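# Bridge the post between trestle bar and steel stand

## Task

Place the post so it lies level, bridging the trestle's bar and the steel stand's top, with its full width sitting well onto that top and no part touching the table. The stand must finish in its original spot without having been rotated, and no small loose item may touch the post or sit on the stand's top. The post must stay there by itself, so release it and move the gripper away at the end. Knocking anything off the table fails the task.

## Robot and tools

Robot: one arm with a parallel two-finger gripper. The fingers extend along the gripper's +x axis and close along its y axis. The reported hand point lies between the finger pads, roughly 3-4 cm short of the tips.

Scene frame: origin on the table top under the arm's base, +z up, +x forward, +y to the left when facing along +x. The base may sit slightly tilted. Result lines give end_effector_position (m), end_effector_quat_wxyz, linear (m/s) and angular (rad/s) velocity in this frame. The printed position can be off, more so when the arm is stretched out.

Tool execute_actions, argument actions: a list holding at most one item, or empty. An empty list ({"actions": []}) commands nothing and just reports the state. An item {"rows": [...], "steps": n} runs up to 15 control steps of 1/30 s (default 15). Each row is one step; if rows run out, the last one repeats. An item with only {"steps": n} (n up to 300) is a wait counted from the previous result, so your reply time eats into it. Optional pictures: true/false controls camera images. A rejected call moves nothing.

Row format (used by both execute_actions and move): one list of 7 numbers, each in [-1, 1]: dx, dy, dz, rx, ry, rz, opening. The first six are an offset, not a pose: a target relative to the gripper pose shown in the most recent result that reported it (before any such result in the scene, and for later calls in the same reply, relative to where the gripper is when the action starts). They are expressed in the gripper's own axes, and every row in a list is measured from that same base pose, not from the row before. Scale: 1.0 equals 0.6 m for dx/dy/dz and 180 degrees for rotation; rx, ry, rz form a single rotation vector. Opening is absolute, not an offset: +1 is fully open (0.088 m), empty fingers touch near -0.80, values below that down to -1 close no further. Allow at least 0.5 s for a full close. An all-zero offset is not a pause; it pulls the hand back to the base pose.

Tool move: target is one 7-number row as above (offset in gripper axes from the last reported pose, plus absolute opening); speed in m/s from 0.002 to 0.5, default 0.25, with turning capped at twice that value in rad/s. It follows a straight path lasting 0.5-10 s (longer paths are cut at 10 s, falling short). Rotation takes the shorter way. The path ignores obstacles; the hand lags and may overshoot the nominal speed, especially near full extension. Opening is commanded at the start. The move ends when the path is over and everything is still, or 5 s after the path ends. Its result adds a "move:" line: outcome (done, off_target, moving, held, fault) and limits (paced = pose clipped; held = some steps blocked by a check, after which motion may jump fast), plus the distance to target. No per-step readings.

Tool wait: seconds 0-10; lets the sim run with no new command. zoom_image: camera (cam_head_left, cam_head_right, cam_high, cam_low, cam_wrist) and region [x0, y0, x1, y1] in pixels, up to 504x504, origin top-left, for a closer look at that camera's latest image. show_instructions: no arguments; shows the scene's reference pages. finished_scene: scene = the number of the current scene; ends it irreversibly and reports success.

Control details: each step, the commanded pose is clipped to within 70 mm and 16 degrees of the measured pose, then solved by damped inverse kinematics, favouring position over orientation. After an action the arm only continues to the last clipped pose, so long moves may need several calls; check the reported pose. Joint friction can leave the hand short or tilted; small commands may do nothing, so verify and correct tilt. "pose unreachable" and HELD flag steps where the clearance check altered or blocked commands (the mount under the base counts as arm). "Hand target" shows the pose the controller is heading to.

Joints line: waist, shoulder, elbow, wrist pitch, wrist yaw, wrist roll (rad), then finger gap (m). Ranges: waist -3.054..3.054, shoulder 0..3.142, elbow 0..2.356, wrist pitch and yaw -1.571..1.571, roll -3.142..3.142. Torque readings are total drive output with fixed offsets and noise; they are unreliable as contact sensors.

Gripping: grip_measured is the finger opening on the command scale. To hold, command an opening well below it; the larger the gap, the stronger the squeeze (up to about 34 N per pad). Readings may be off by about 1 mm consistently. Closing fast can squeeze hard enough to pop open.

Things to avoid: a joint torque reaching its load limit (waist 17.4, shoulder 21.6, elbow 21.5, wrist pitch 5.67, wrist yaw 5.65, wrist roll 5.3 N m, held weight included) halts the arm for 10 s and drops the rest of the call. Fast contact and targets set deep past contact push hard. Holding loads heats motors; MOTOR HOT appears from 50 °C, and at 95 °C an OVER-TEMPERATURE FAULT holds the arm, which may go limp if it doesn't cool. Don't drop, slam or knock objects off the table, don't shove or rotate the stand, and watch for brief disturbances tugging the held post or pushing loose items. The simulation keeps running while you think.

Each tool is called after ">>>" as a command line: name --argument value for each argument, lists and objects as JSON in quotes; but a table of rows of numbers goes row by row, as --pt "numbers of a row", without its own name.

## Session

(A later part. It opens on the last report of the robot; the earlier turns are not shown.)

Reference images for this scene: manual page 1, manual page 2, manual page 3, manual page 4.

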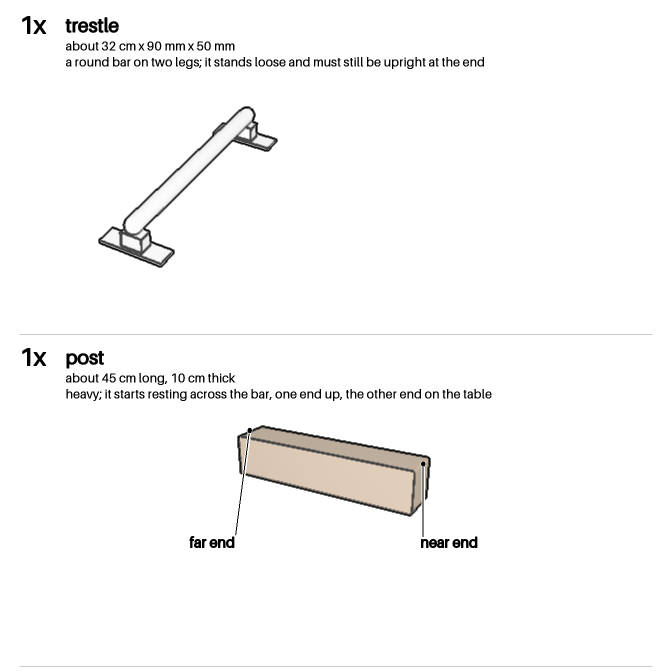

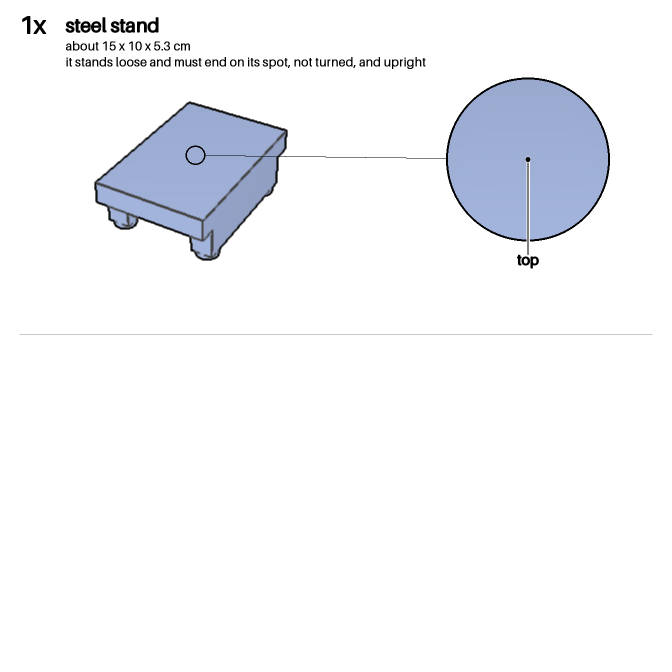

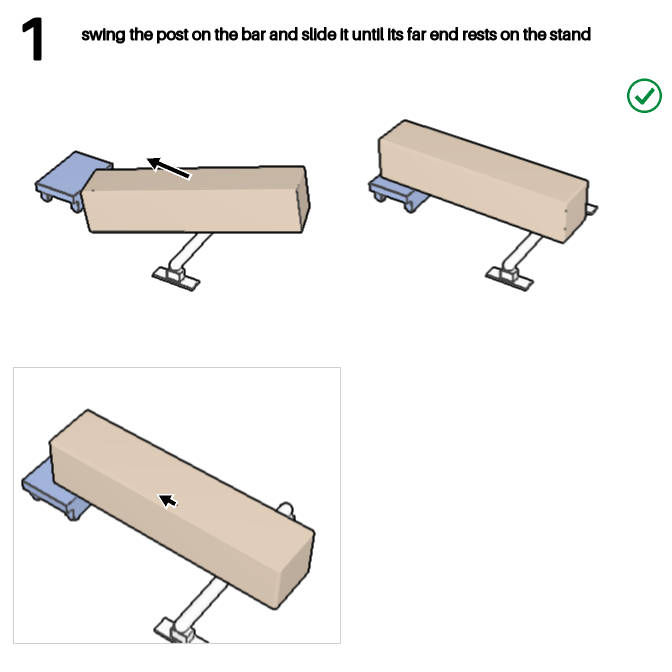

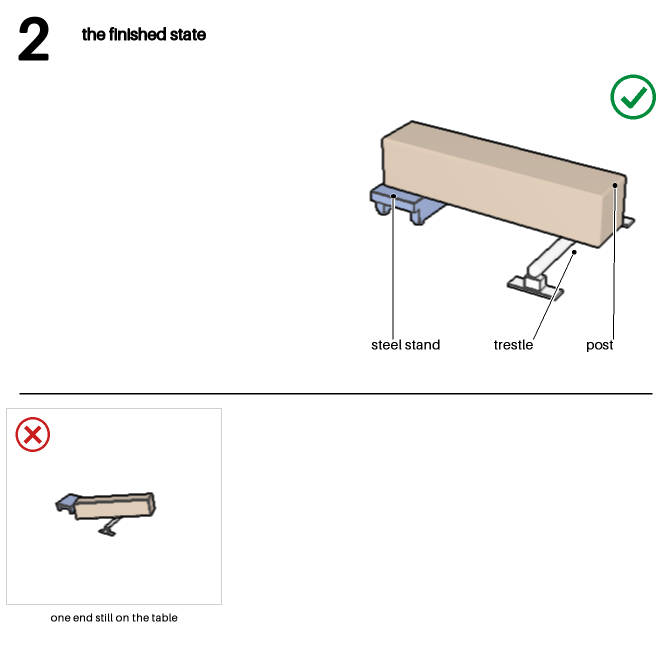

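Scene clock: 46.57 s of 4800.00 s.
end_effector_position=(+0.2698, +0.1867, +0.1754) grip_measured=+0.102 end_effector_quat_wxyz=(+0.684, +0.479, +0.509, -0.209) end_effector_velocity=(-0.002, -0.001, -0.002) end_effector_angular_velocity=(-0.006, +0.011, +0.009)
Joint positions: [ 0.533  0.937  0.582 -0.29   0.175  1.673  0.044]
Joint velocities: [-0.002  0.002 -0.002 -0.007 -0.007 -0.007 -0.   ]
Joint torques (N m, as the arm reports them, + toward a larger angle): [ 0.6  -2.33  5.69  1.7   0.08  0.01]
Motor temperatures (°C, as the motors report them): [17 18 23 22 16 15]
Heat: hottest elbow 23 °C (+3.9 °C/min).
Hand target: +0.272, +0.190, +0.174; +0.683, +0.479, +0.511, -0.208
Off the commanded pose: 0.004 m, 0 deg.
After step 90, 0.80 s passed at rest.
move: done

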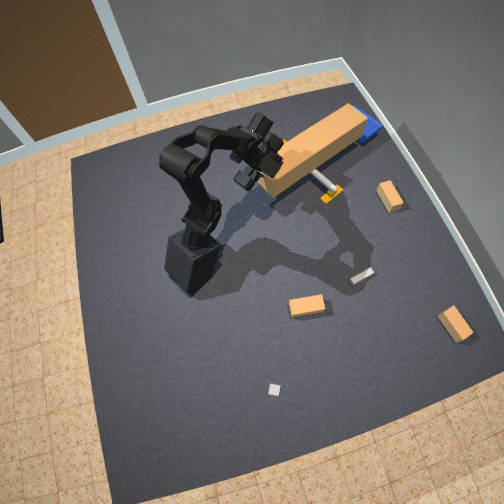

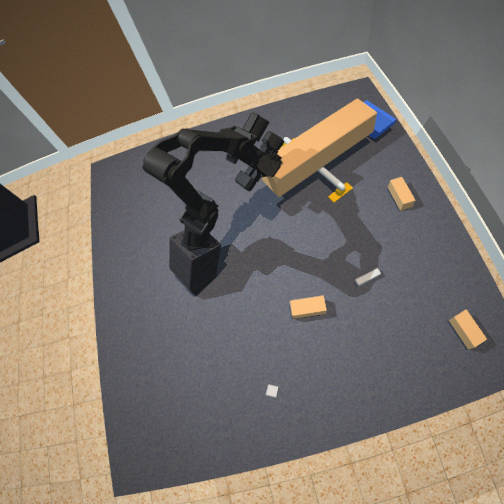

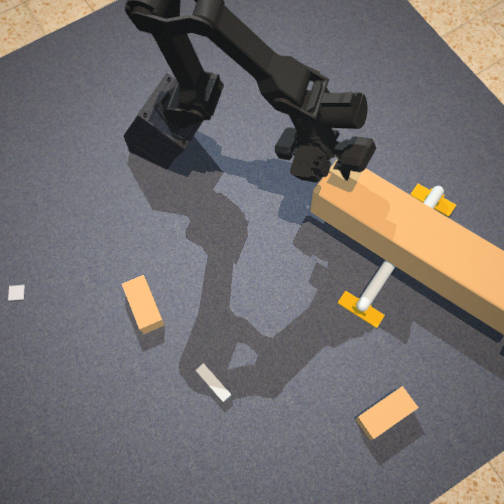

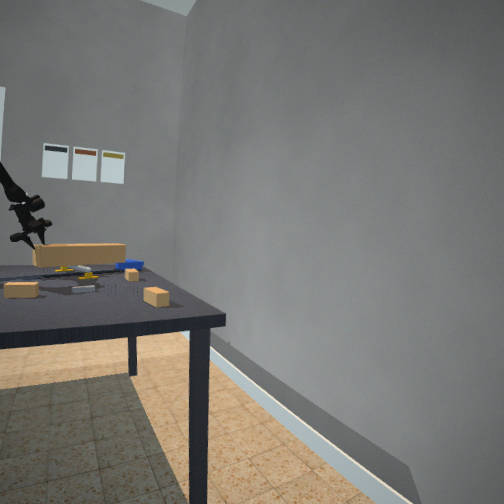

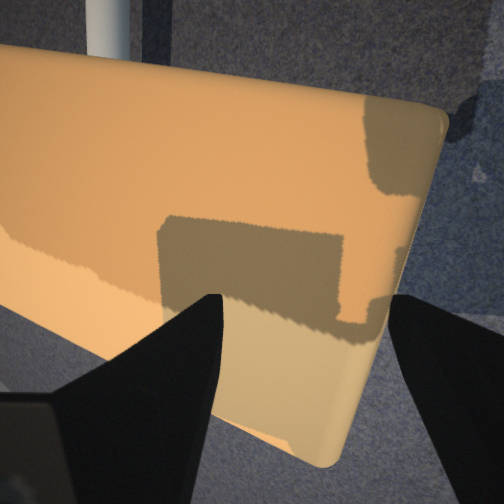

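>>> move --target '[0.022,-0.022,0,0,0,0,0.1]' --speed 0.02

>>> move --target '[0.006,-0.003,0.033,0,0,0,0.1]' --speed 0.02

>>> move --target '[0.037,0.075,0.01,0,0,0,0.1]' --speed 0.02

>>> zoom_image --camera "cam_head_left" --region '[230,70,410,230]'

>>> zoom_image --camera "cam_low" --region '[0,190,160,300]'

Scene clock: 52.07 s of 4800.00 s.
end_effector_position=(+0.2658, +0.1861, +0.1655) grip_measured=+0.097 end_effector_quat_wxyz=(+0.683, +0.486, +0.507, -0.200) end_effector_velocity=(-0.002, -0.001, -0.003) end_effector_angular_velocity=(-0.009, +0.004, +0.021)
Joint positions: [ 0.534  0.941  0.527 -0.211  0.17   1.673  0.044]
Joint velocities: [-0.002  0.007 -0.007  0.007 -0.007 -0.022 -0.   ]
Joint torques (N m, as the arm reports them, + toward a larger angle): [-0.44 -1.55  3.72  2.02  0.16 -0.1 ]
Motor temperatures (°C, as the motors report them): [17 18 23 22 16 15]
Heat: hottest elbow 23 °C (+3.5 °C/min).
Hand target: +0.265, +0.183, +0.158; +0.684, +0.479, +0.509, -0.209
Off the commanded pose: 0.008 m, 1 deg.
After step 90, 1.20 s passed at rest.
move: done

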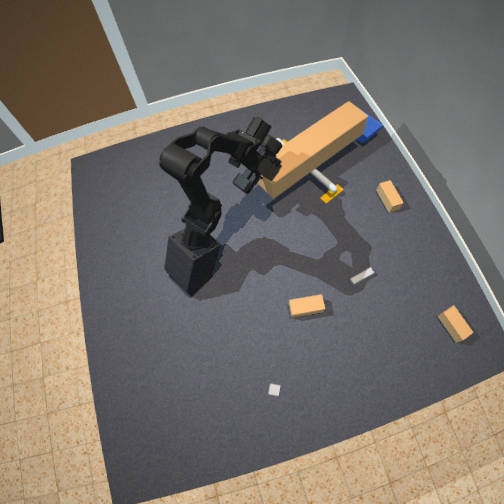

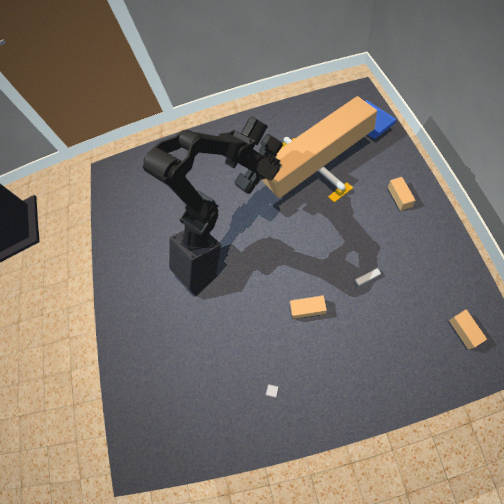

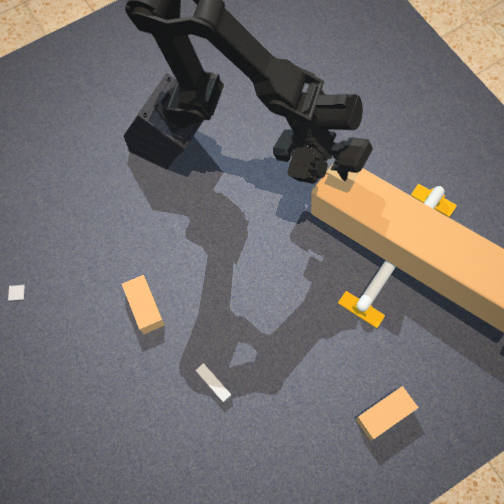

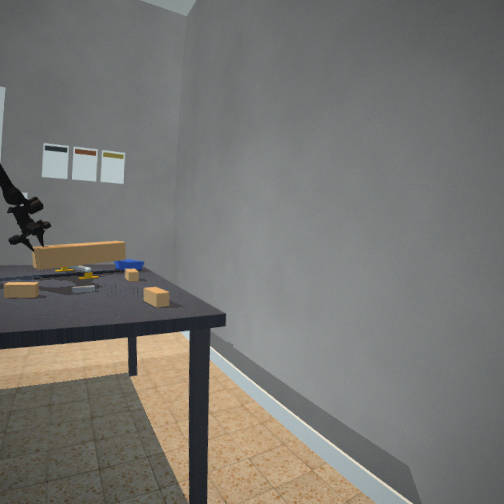

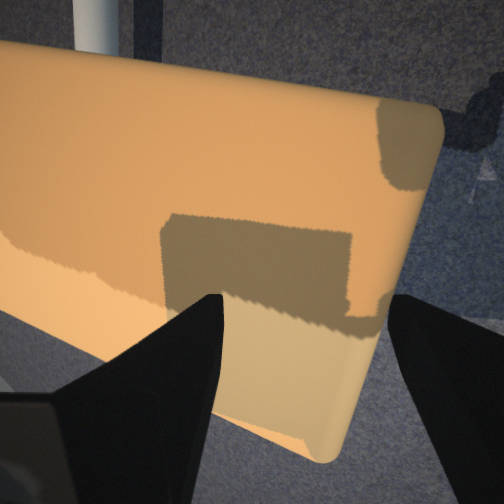

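Scene clock: 53.37 s of 4800.00 s.
end_effector_position=(+0.2725, +0.1776, +0.1663) grip_measured=+0.105 end_effector_quat_wxyz=(+0.680, +0.486, +0.518, -0.185) end_effector_velocity=(-0.002, -0.001, -0.001) end_effector_angular_velocity=(-0.008, +0.003, +0.021)
Joint positions: [ 0.44   0.927  0.52  -0.2    0.06   1.6    0.044]
Joint velocities: [-0.002 -0.002 -0.002 -0.007 -0.007 -0.022 -0.   ]
Joint torques (N m, as the arm reports them, + toward a larger angle): [-2.06 -3.45  3.56  1.89  0.53  0.12]
Motor temperatures (°C, as the motors report them): [17 18 23 22 16 15]
Heat: hottest elbow 23 °C (+3.4 °C/min).
Hand target: +0.275, +0.169, +0.162; +0.683, +0.486, +0.507, -0.200
Off the commanded pose: 0.010 m, 2 deg.
move: off_target

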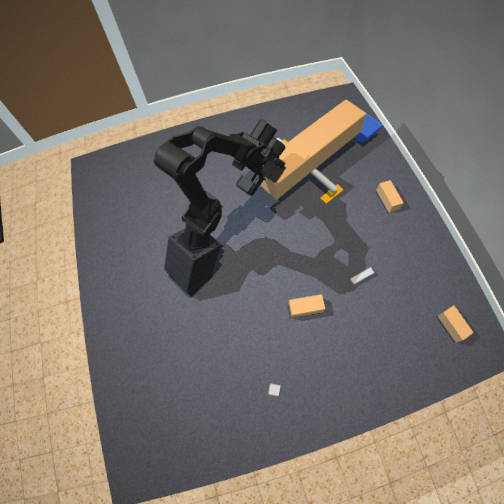

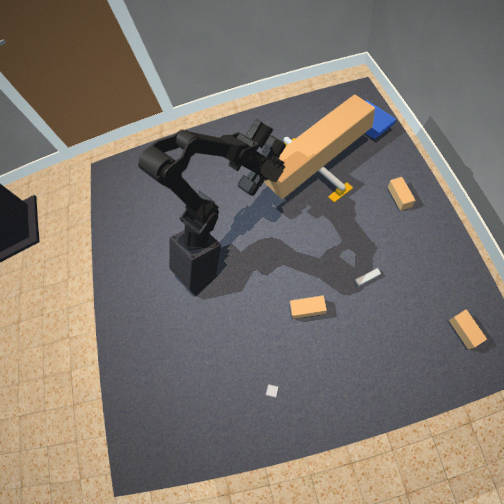

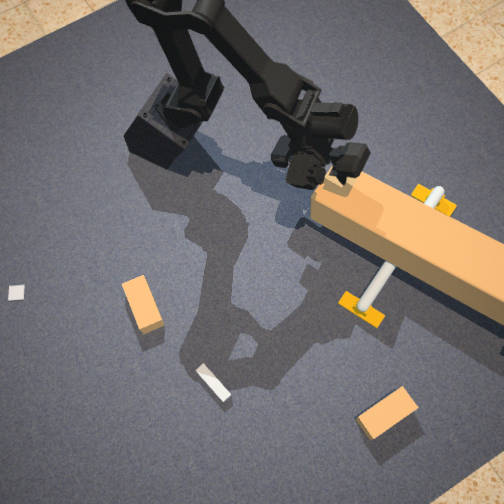

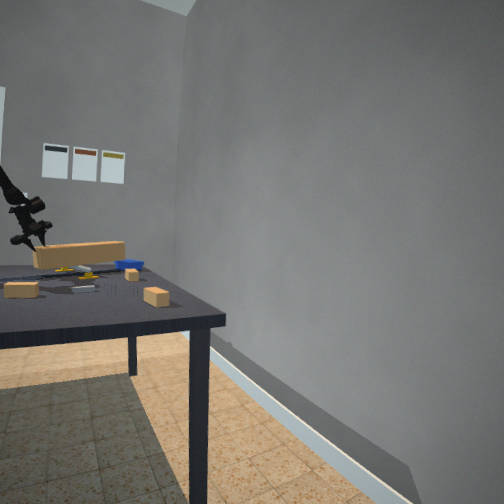

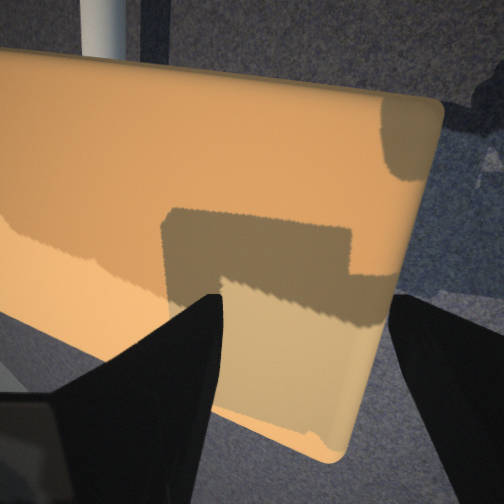

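Scene clock: 56.17 s of 4800.00 s.
end_effector_position=(+0.3110, +0.1968, +0.1697) grip_measured=+0.105 end_effector_quat_wxyz=(+0.677, +0.486, +0.521, -0.185) end_effector_velocity=(-0.002, +0.002, -0.001) end_effector_angular_velocity=(+0.009, +0.014, +0.015)
Joint positions: [ 0.406  1.092  0.687 -0.206  0.026  1.582  0.044]
Joint velocities: [-0.002  0.002  0.002 -0.007 -0.022 -0.007  0.   ]
Joint torques (N m, as the arm reports them, + toward a larger angle): [-0.71 -2.41  6.36  2.29  0.04 -0.21]
Motor temperatures (°C, as the motors report them): [17 18 23 23 16 15]
Heat: hottest elbow 23 °C (+3.2 °C/min).
Hand target: +0.318, +0.198, +0.168; +0.680, +0.486, +0.517, -0.185
Off the commanded pose: 0.008 m, 0 deg.
move: done

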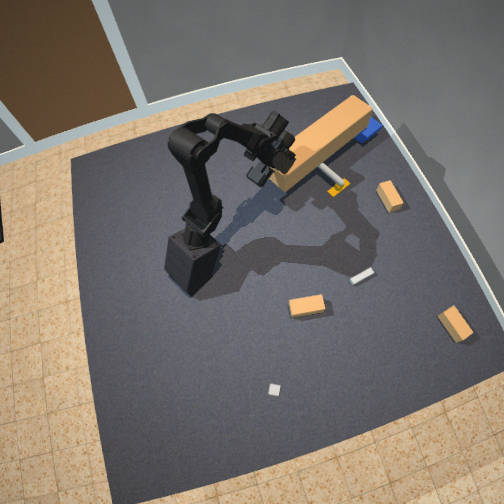

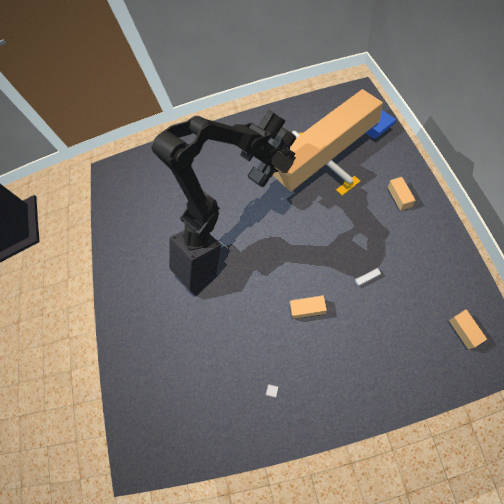

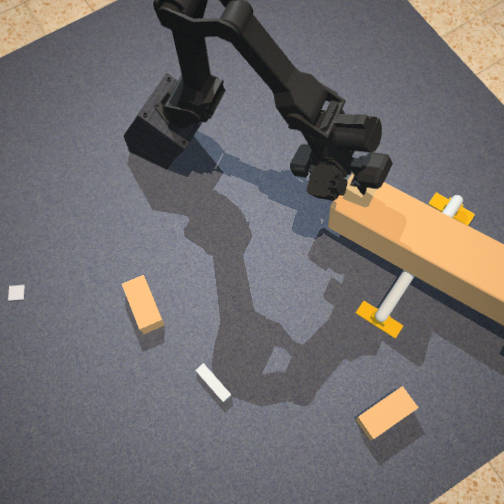

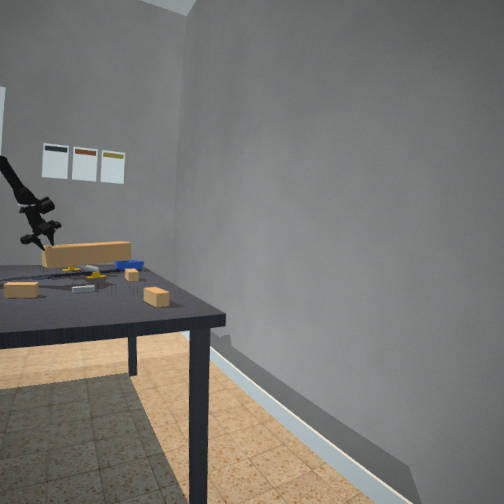

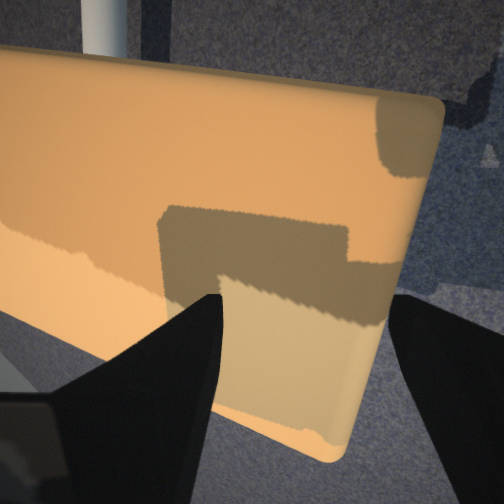

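Region (230, 70, 410, 230) of cam_head_left's 504x504 image, scaled by 2.800, with more detail than that image has.

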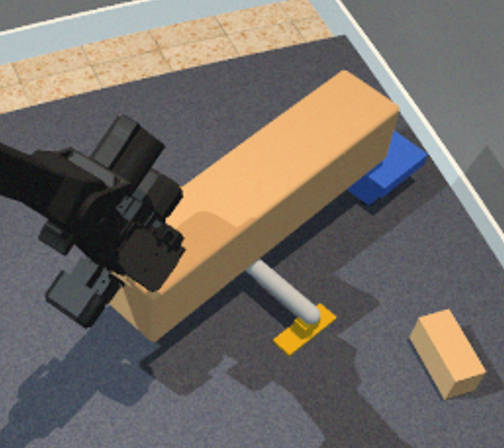

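Region (0, 190, 160, 300) of cam_low's 504x504 image, scaled by 3.150, with more detail than that image has; it fills the top 346 rows of this view, and the rest is white.

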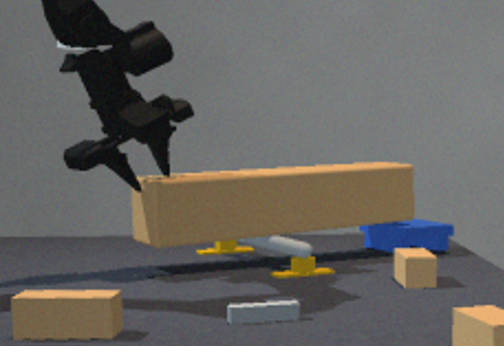

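Another 3 cm, then release.

>>> move --target '[0.038,0.052,0.008,0,0,0,0.1]' --speed 0.02

>>> move --target '[-0.03,0.016,0,0,0,0,0.1]' --speed 0.012

>>> move --target '[-0.2,0,0,0,0,0,0.1]' --speed 0.15

>>> zoom_image --camera "cam_head_left" --region '[230,70,410,230]'

>>> zoom_image --camera "cam_low" --region '[0,190,160,300]'

Scene clock: 65.87 s of 4800.00 s.
end_effector_position=(+0.3400, +0.2116, +0.1696) grip_measured=+0.105 end_effector_quat_wxyz=(+0.676, +0.488, +0.521, -0.183) end_effector_velocity=(-0.001, -0.003, -0.002) end_effector_angular_velocity=(-0.007, +0.010, +0.004)
Joint positions: [ 0.389  1.208  0.809 -0.208  0.007  1.574  0.044]
Joint velocities: [-0.007  0.002 -0.002 -0.007 -0.007 -0.007 -0.   ]
Joint torques (N m, as the arm reports them, + toward a larger angle): [-0.68 -2.56  6.09  2.28  0.01 -0.22]
Motor temperatures (°C, as the motors report them): [17 18 24 24 16 15]
Heat: hottest elbow 24 °C (+4.0 °C/min).
Hand target: +0.346, +0.212, +0.164; +0.677, +0.486, +0.521, -0.185
Off the commanded pose: 0.008 m, 0 deg.
After step 90, 4.50 s passed at rest.
move: done

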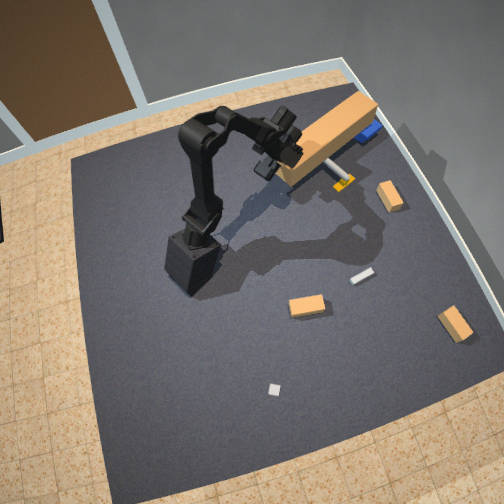

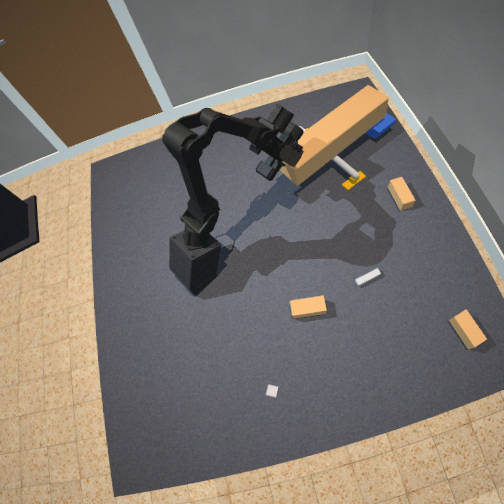

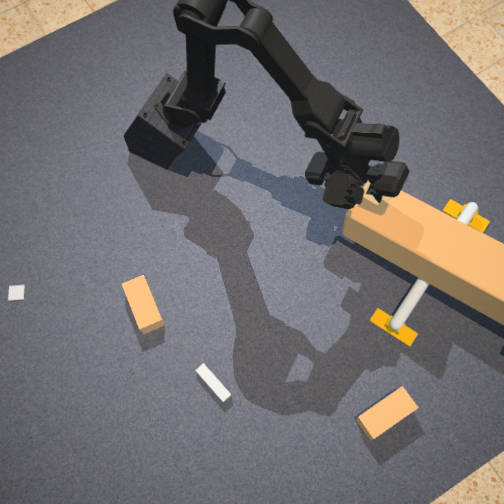

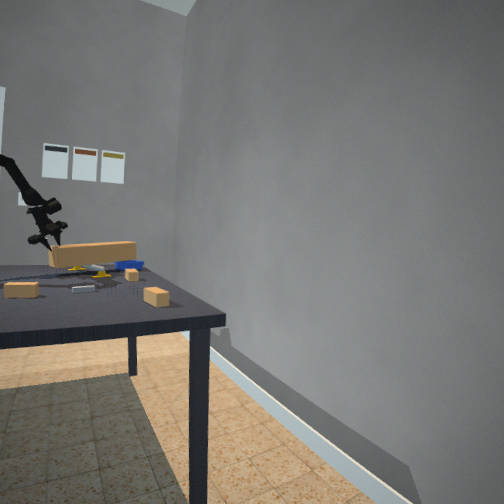

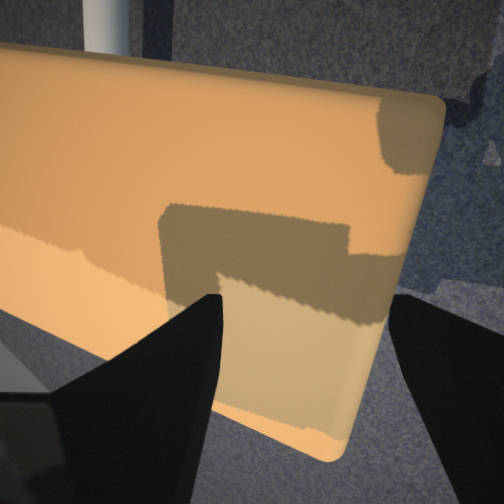

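Scene clock: 67.80 s of 4800.00 s.
end_effector_position=(+0.3366, +0.2089, +0.1825) grip_measured=+0.100 end_effector_quat_wxyz=(+0.674, +0.482, +0.526, -0.191) end_effector_velocity=(-0.002, -0.003, -0.001) end_effector_angular_velocity=(-0.013, +0.012, -0.012)
Joint positions: [ 0.389  1.171  0.84  -0.298  0.007  1.574  0.044]
Joint velocities: [-0.002 -0.002  0.002 -0.022  0.007  0.007 -0.   ]
Joint torques (N m, as the arm reports them, + toward a larger angle): [ 0.22 -8.01  5.76  1.12  0.06  0.  ]
Motor temperatures (°C, as the motors report them): [17 18 24 24 16 15]
Heat: hottest elbow 24 °C (+4.0 °C/min).
Hand target: +0.340, +0.211, +0.190; +0.676, +0.488, +0.521, -0.183
Off the commanded pose: 0.009 m, 1 deg.
move: off_target

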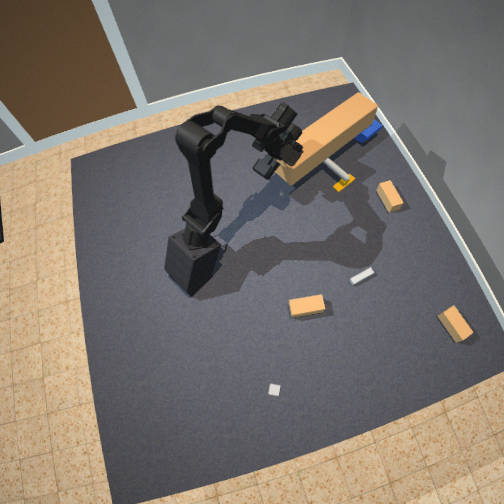

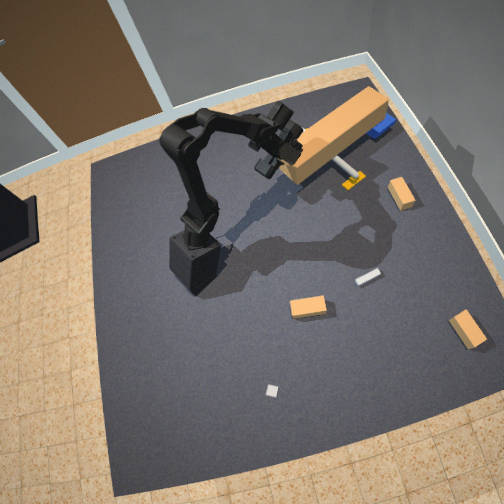

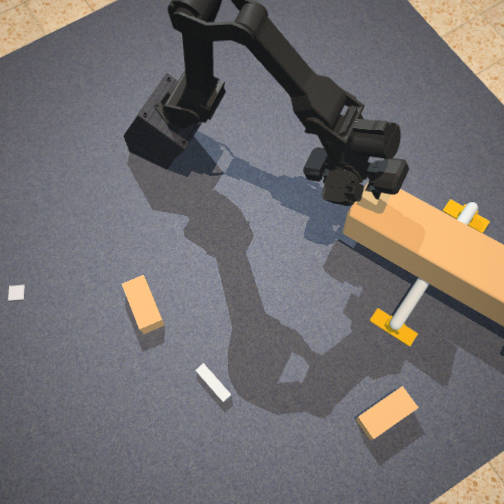

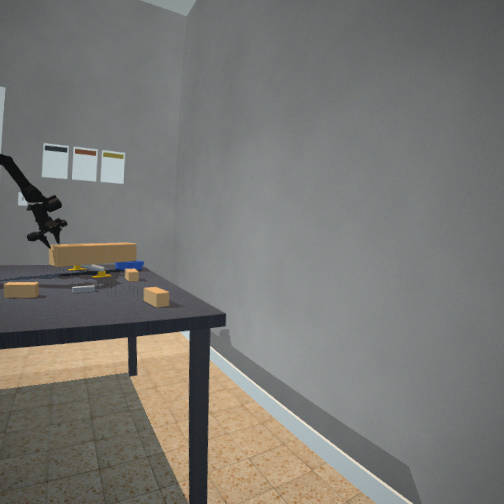

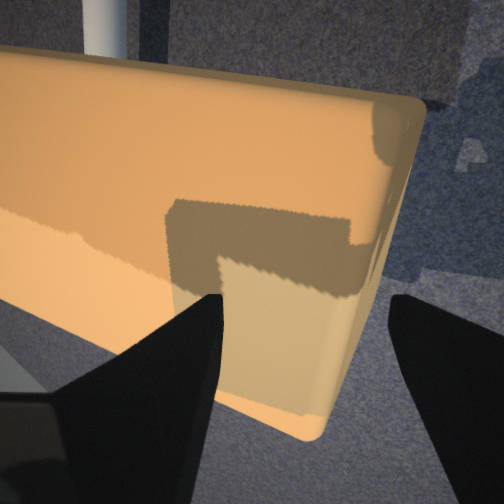

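Scene clock: 69.07 s of 4800.00 s.
end_effector_position=(+0.2887, +0.1782, +0.2820) grip_measured=+0.100 end_effector_quat_wxyz=(+0.671, +0.476, +0.532, -0.197) end_effector_velocity=(-0.004, +0.001, +0.004) end_effector_angular_velocity=(+0.017, +0.014, +0.001)
Joint positions: [ 0.399  0.822  0.959 -0.786  0.012  1.579  0.044]
Joint velocities: [-0.002 -0.012  0.007 -0.022 -0.022  0.007  0.   ]
Joint torques (N m, as the arm reports them, + toward a larger angle): [ 0.37 -5.89  6.61  1.11  0.26  0.08]
Motor temperatures (°C, as the motors report them): [17 19 25 24 16 15]
Heat: hottest elbow 25 °C (+4.1 °C/min).
Hand target: +0.291, +0.179, +0.289; +0.674, +0.482, +0.526, -0.191
Off the commanded pose: 0.008 m, 1 deg.
move: done

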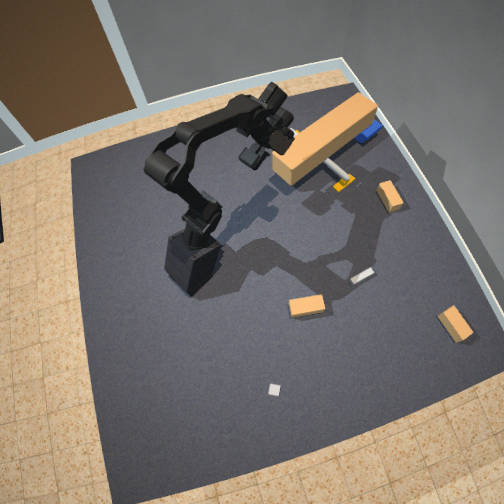

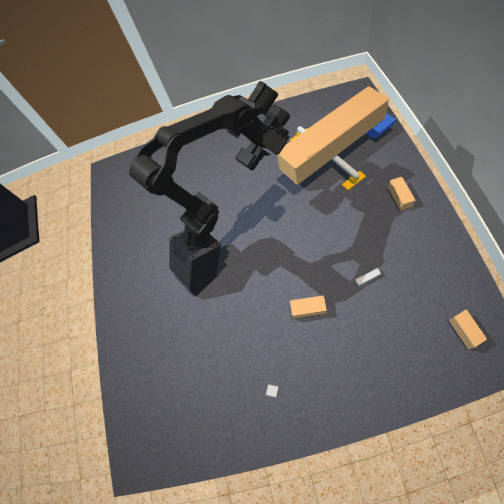

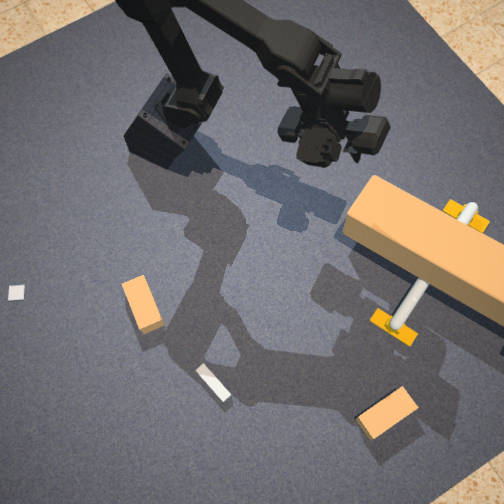

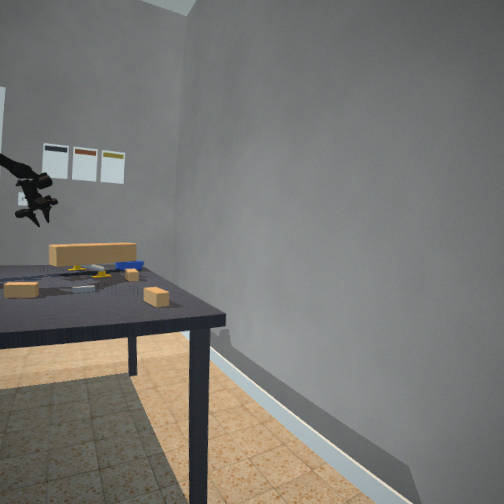

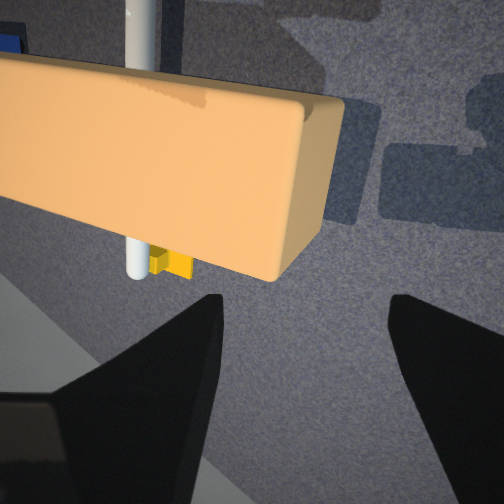

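Region (230, 70, 410, 230) of cam_head_left's 504x504 image, scaled by 2.800, with more detail than that image has.

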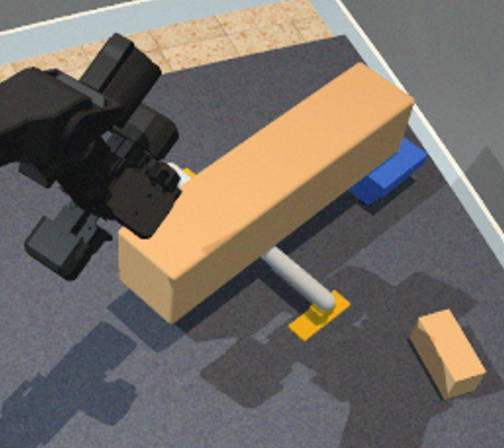

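Region (0, 190, 160, 300) of cam_low's 504x504 image, scaled by 3.150, with more detail than that image has; it fills the top 346 rows of this view, and the rest is white.

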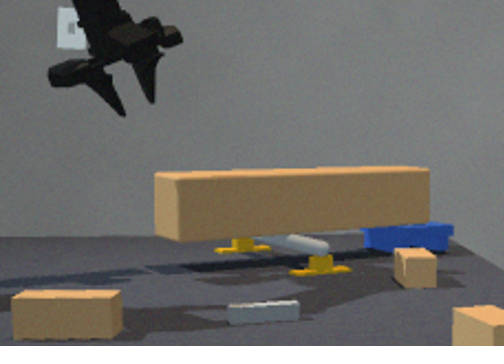

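>>> finished_scene --scene 2

The scene is finished: the task was done.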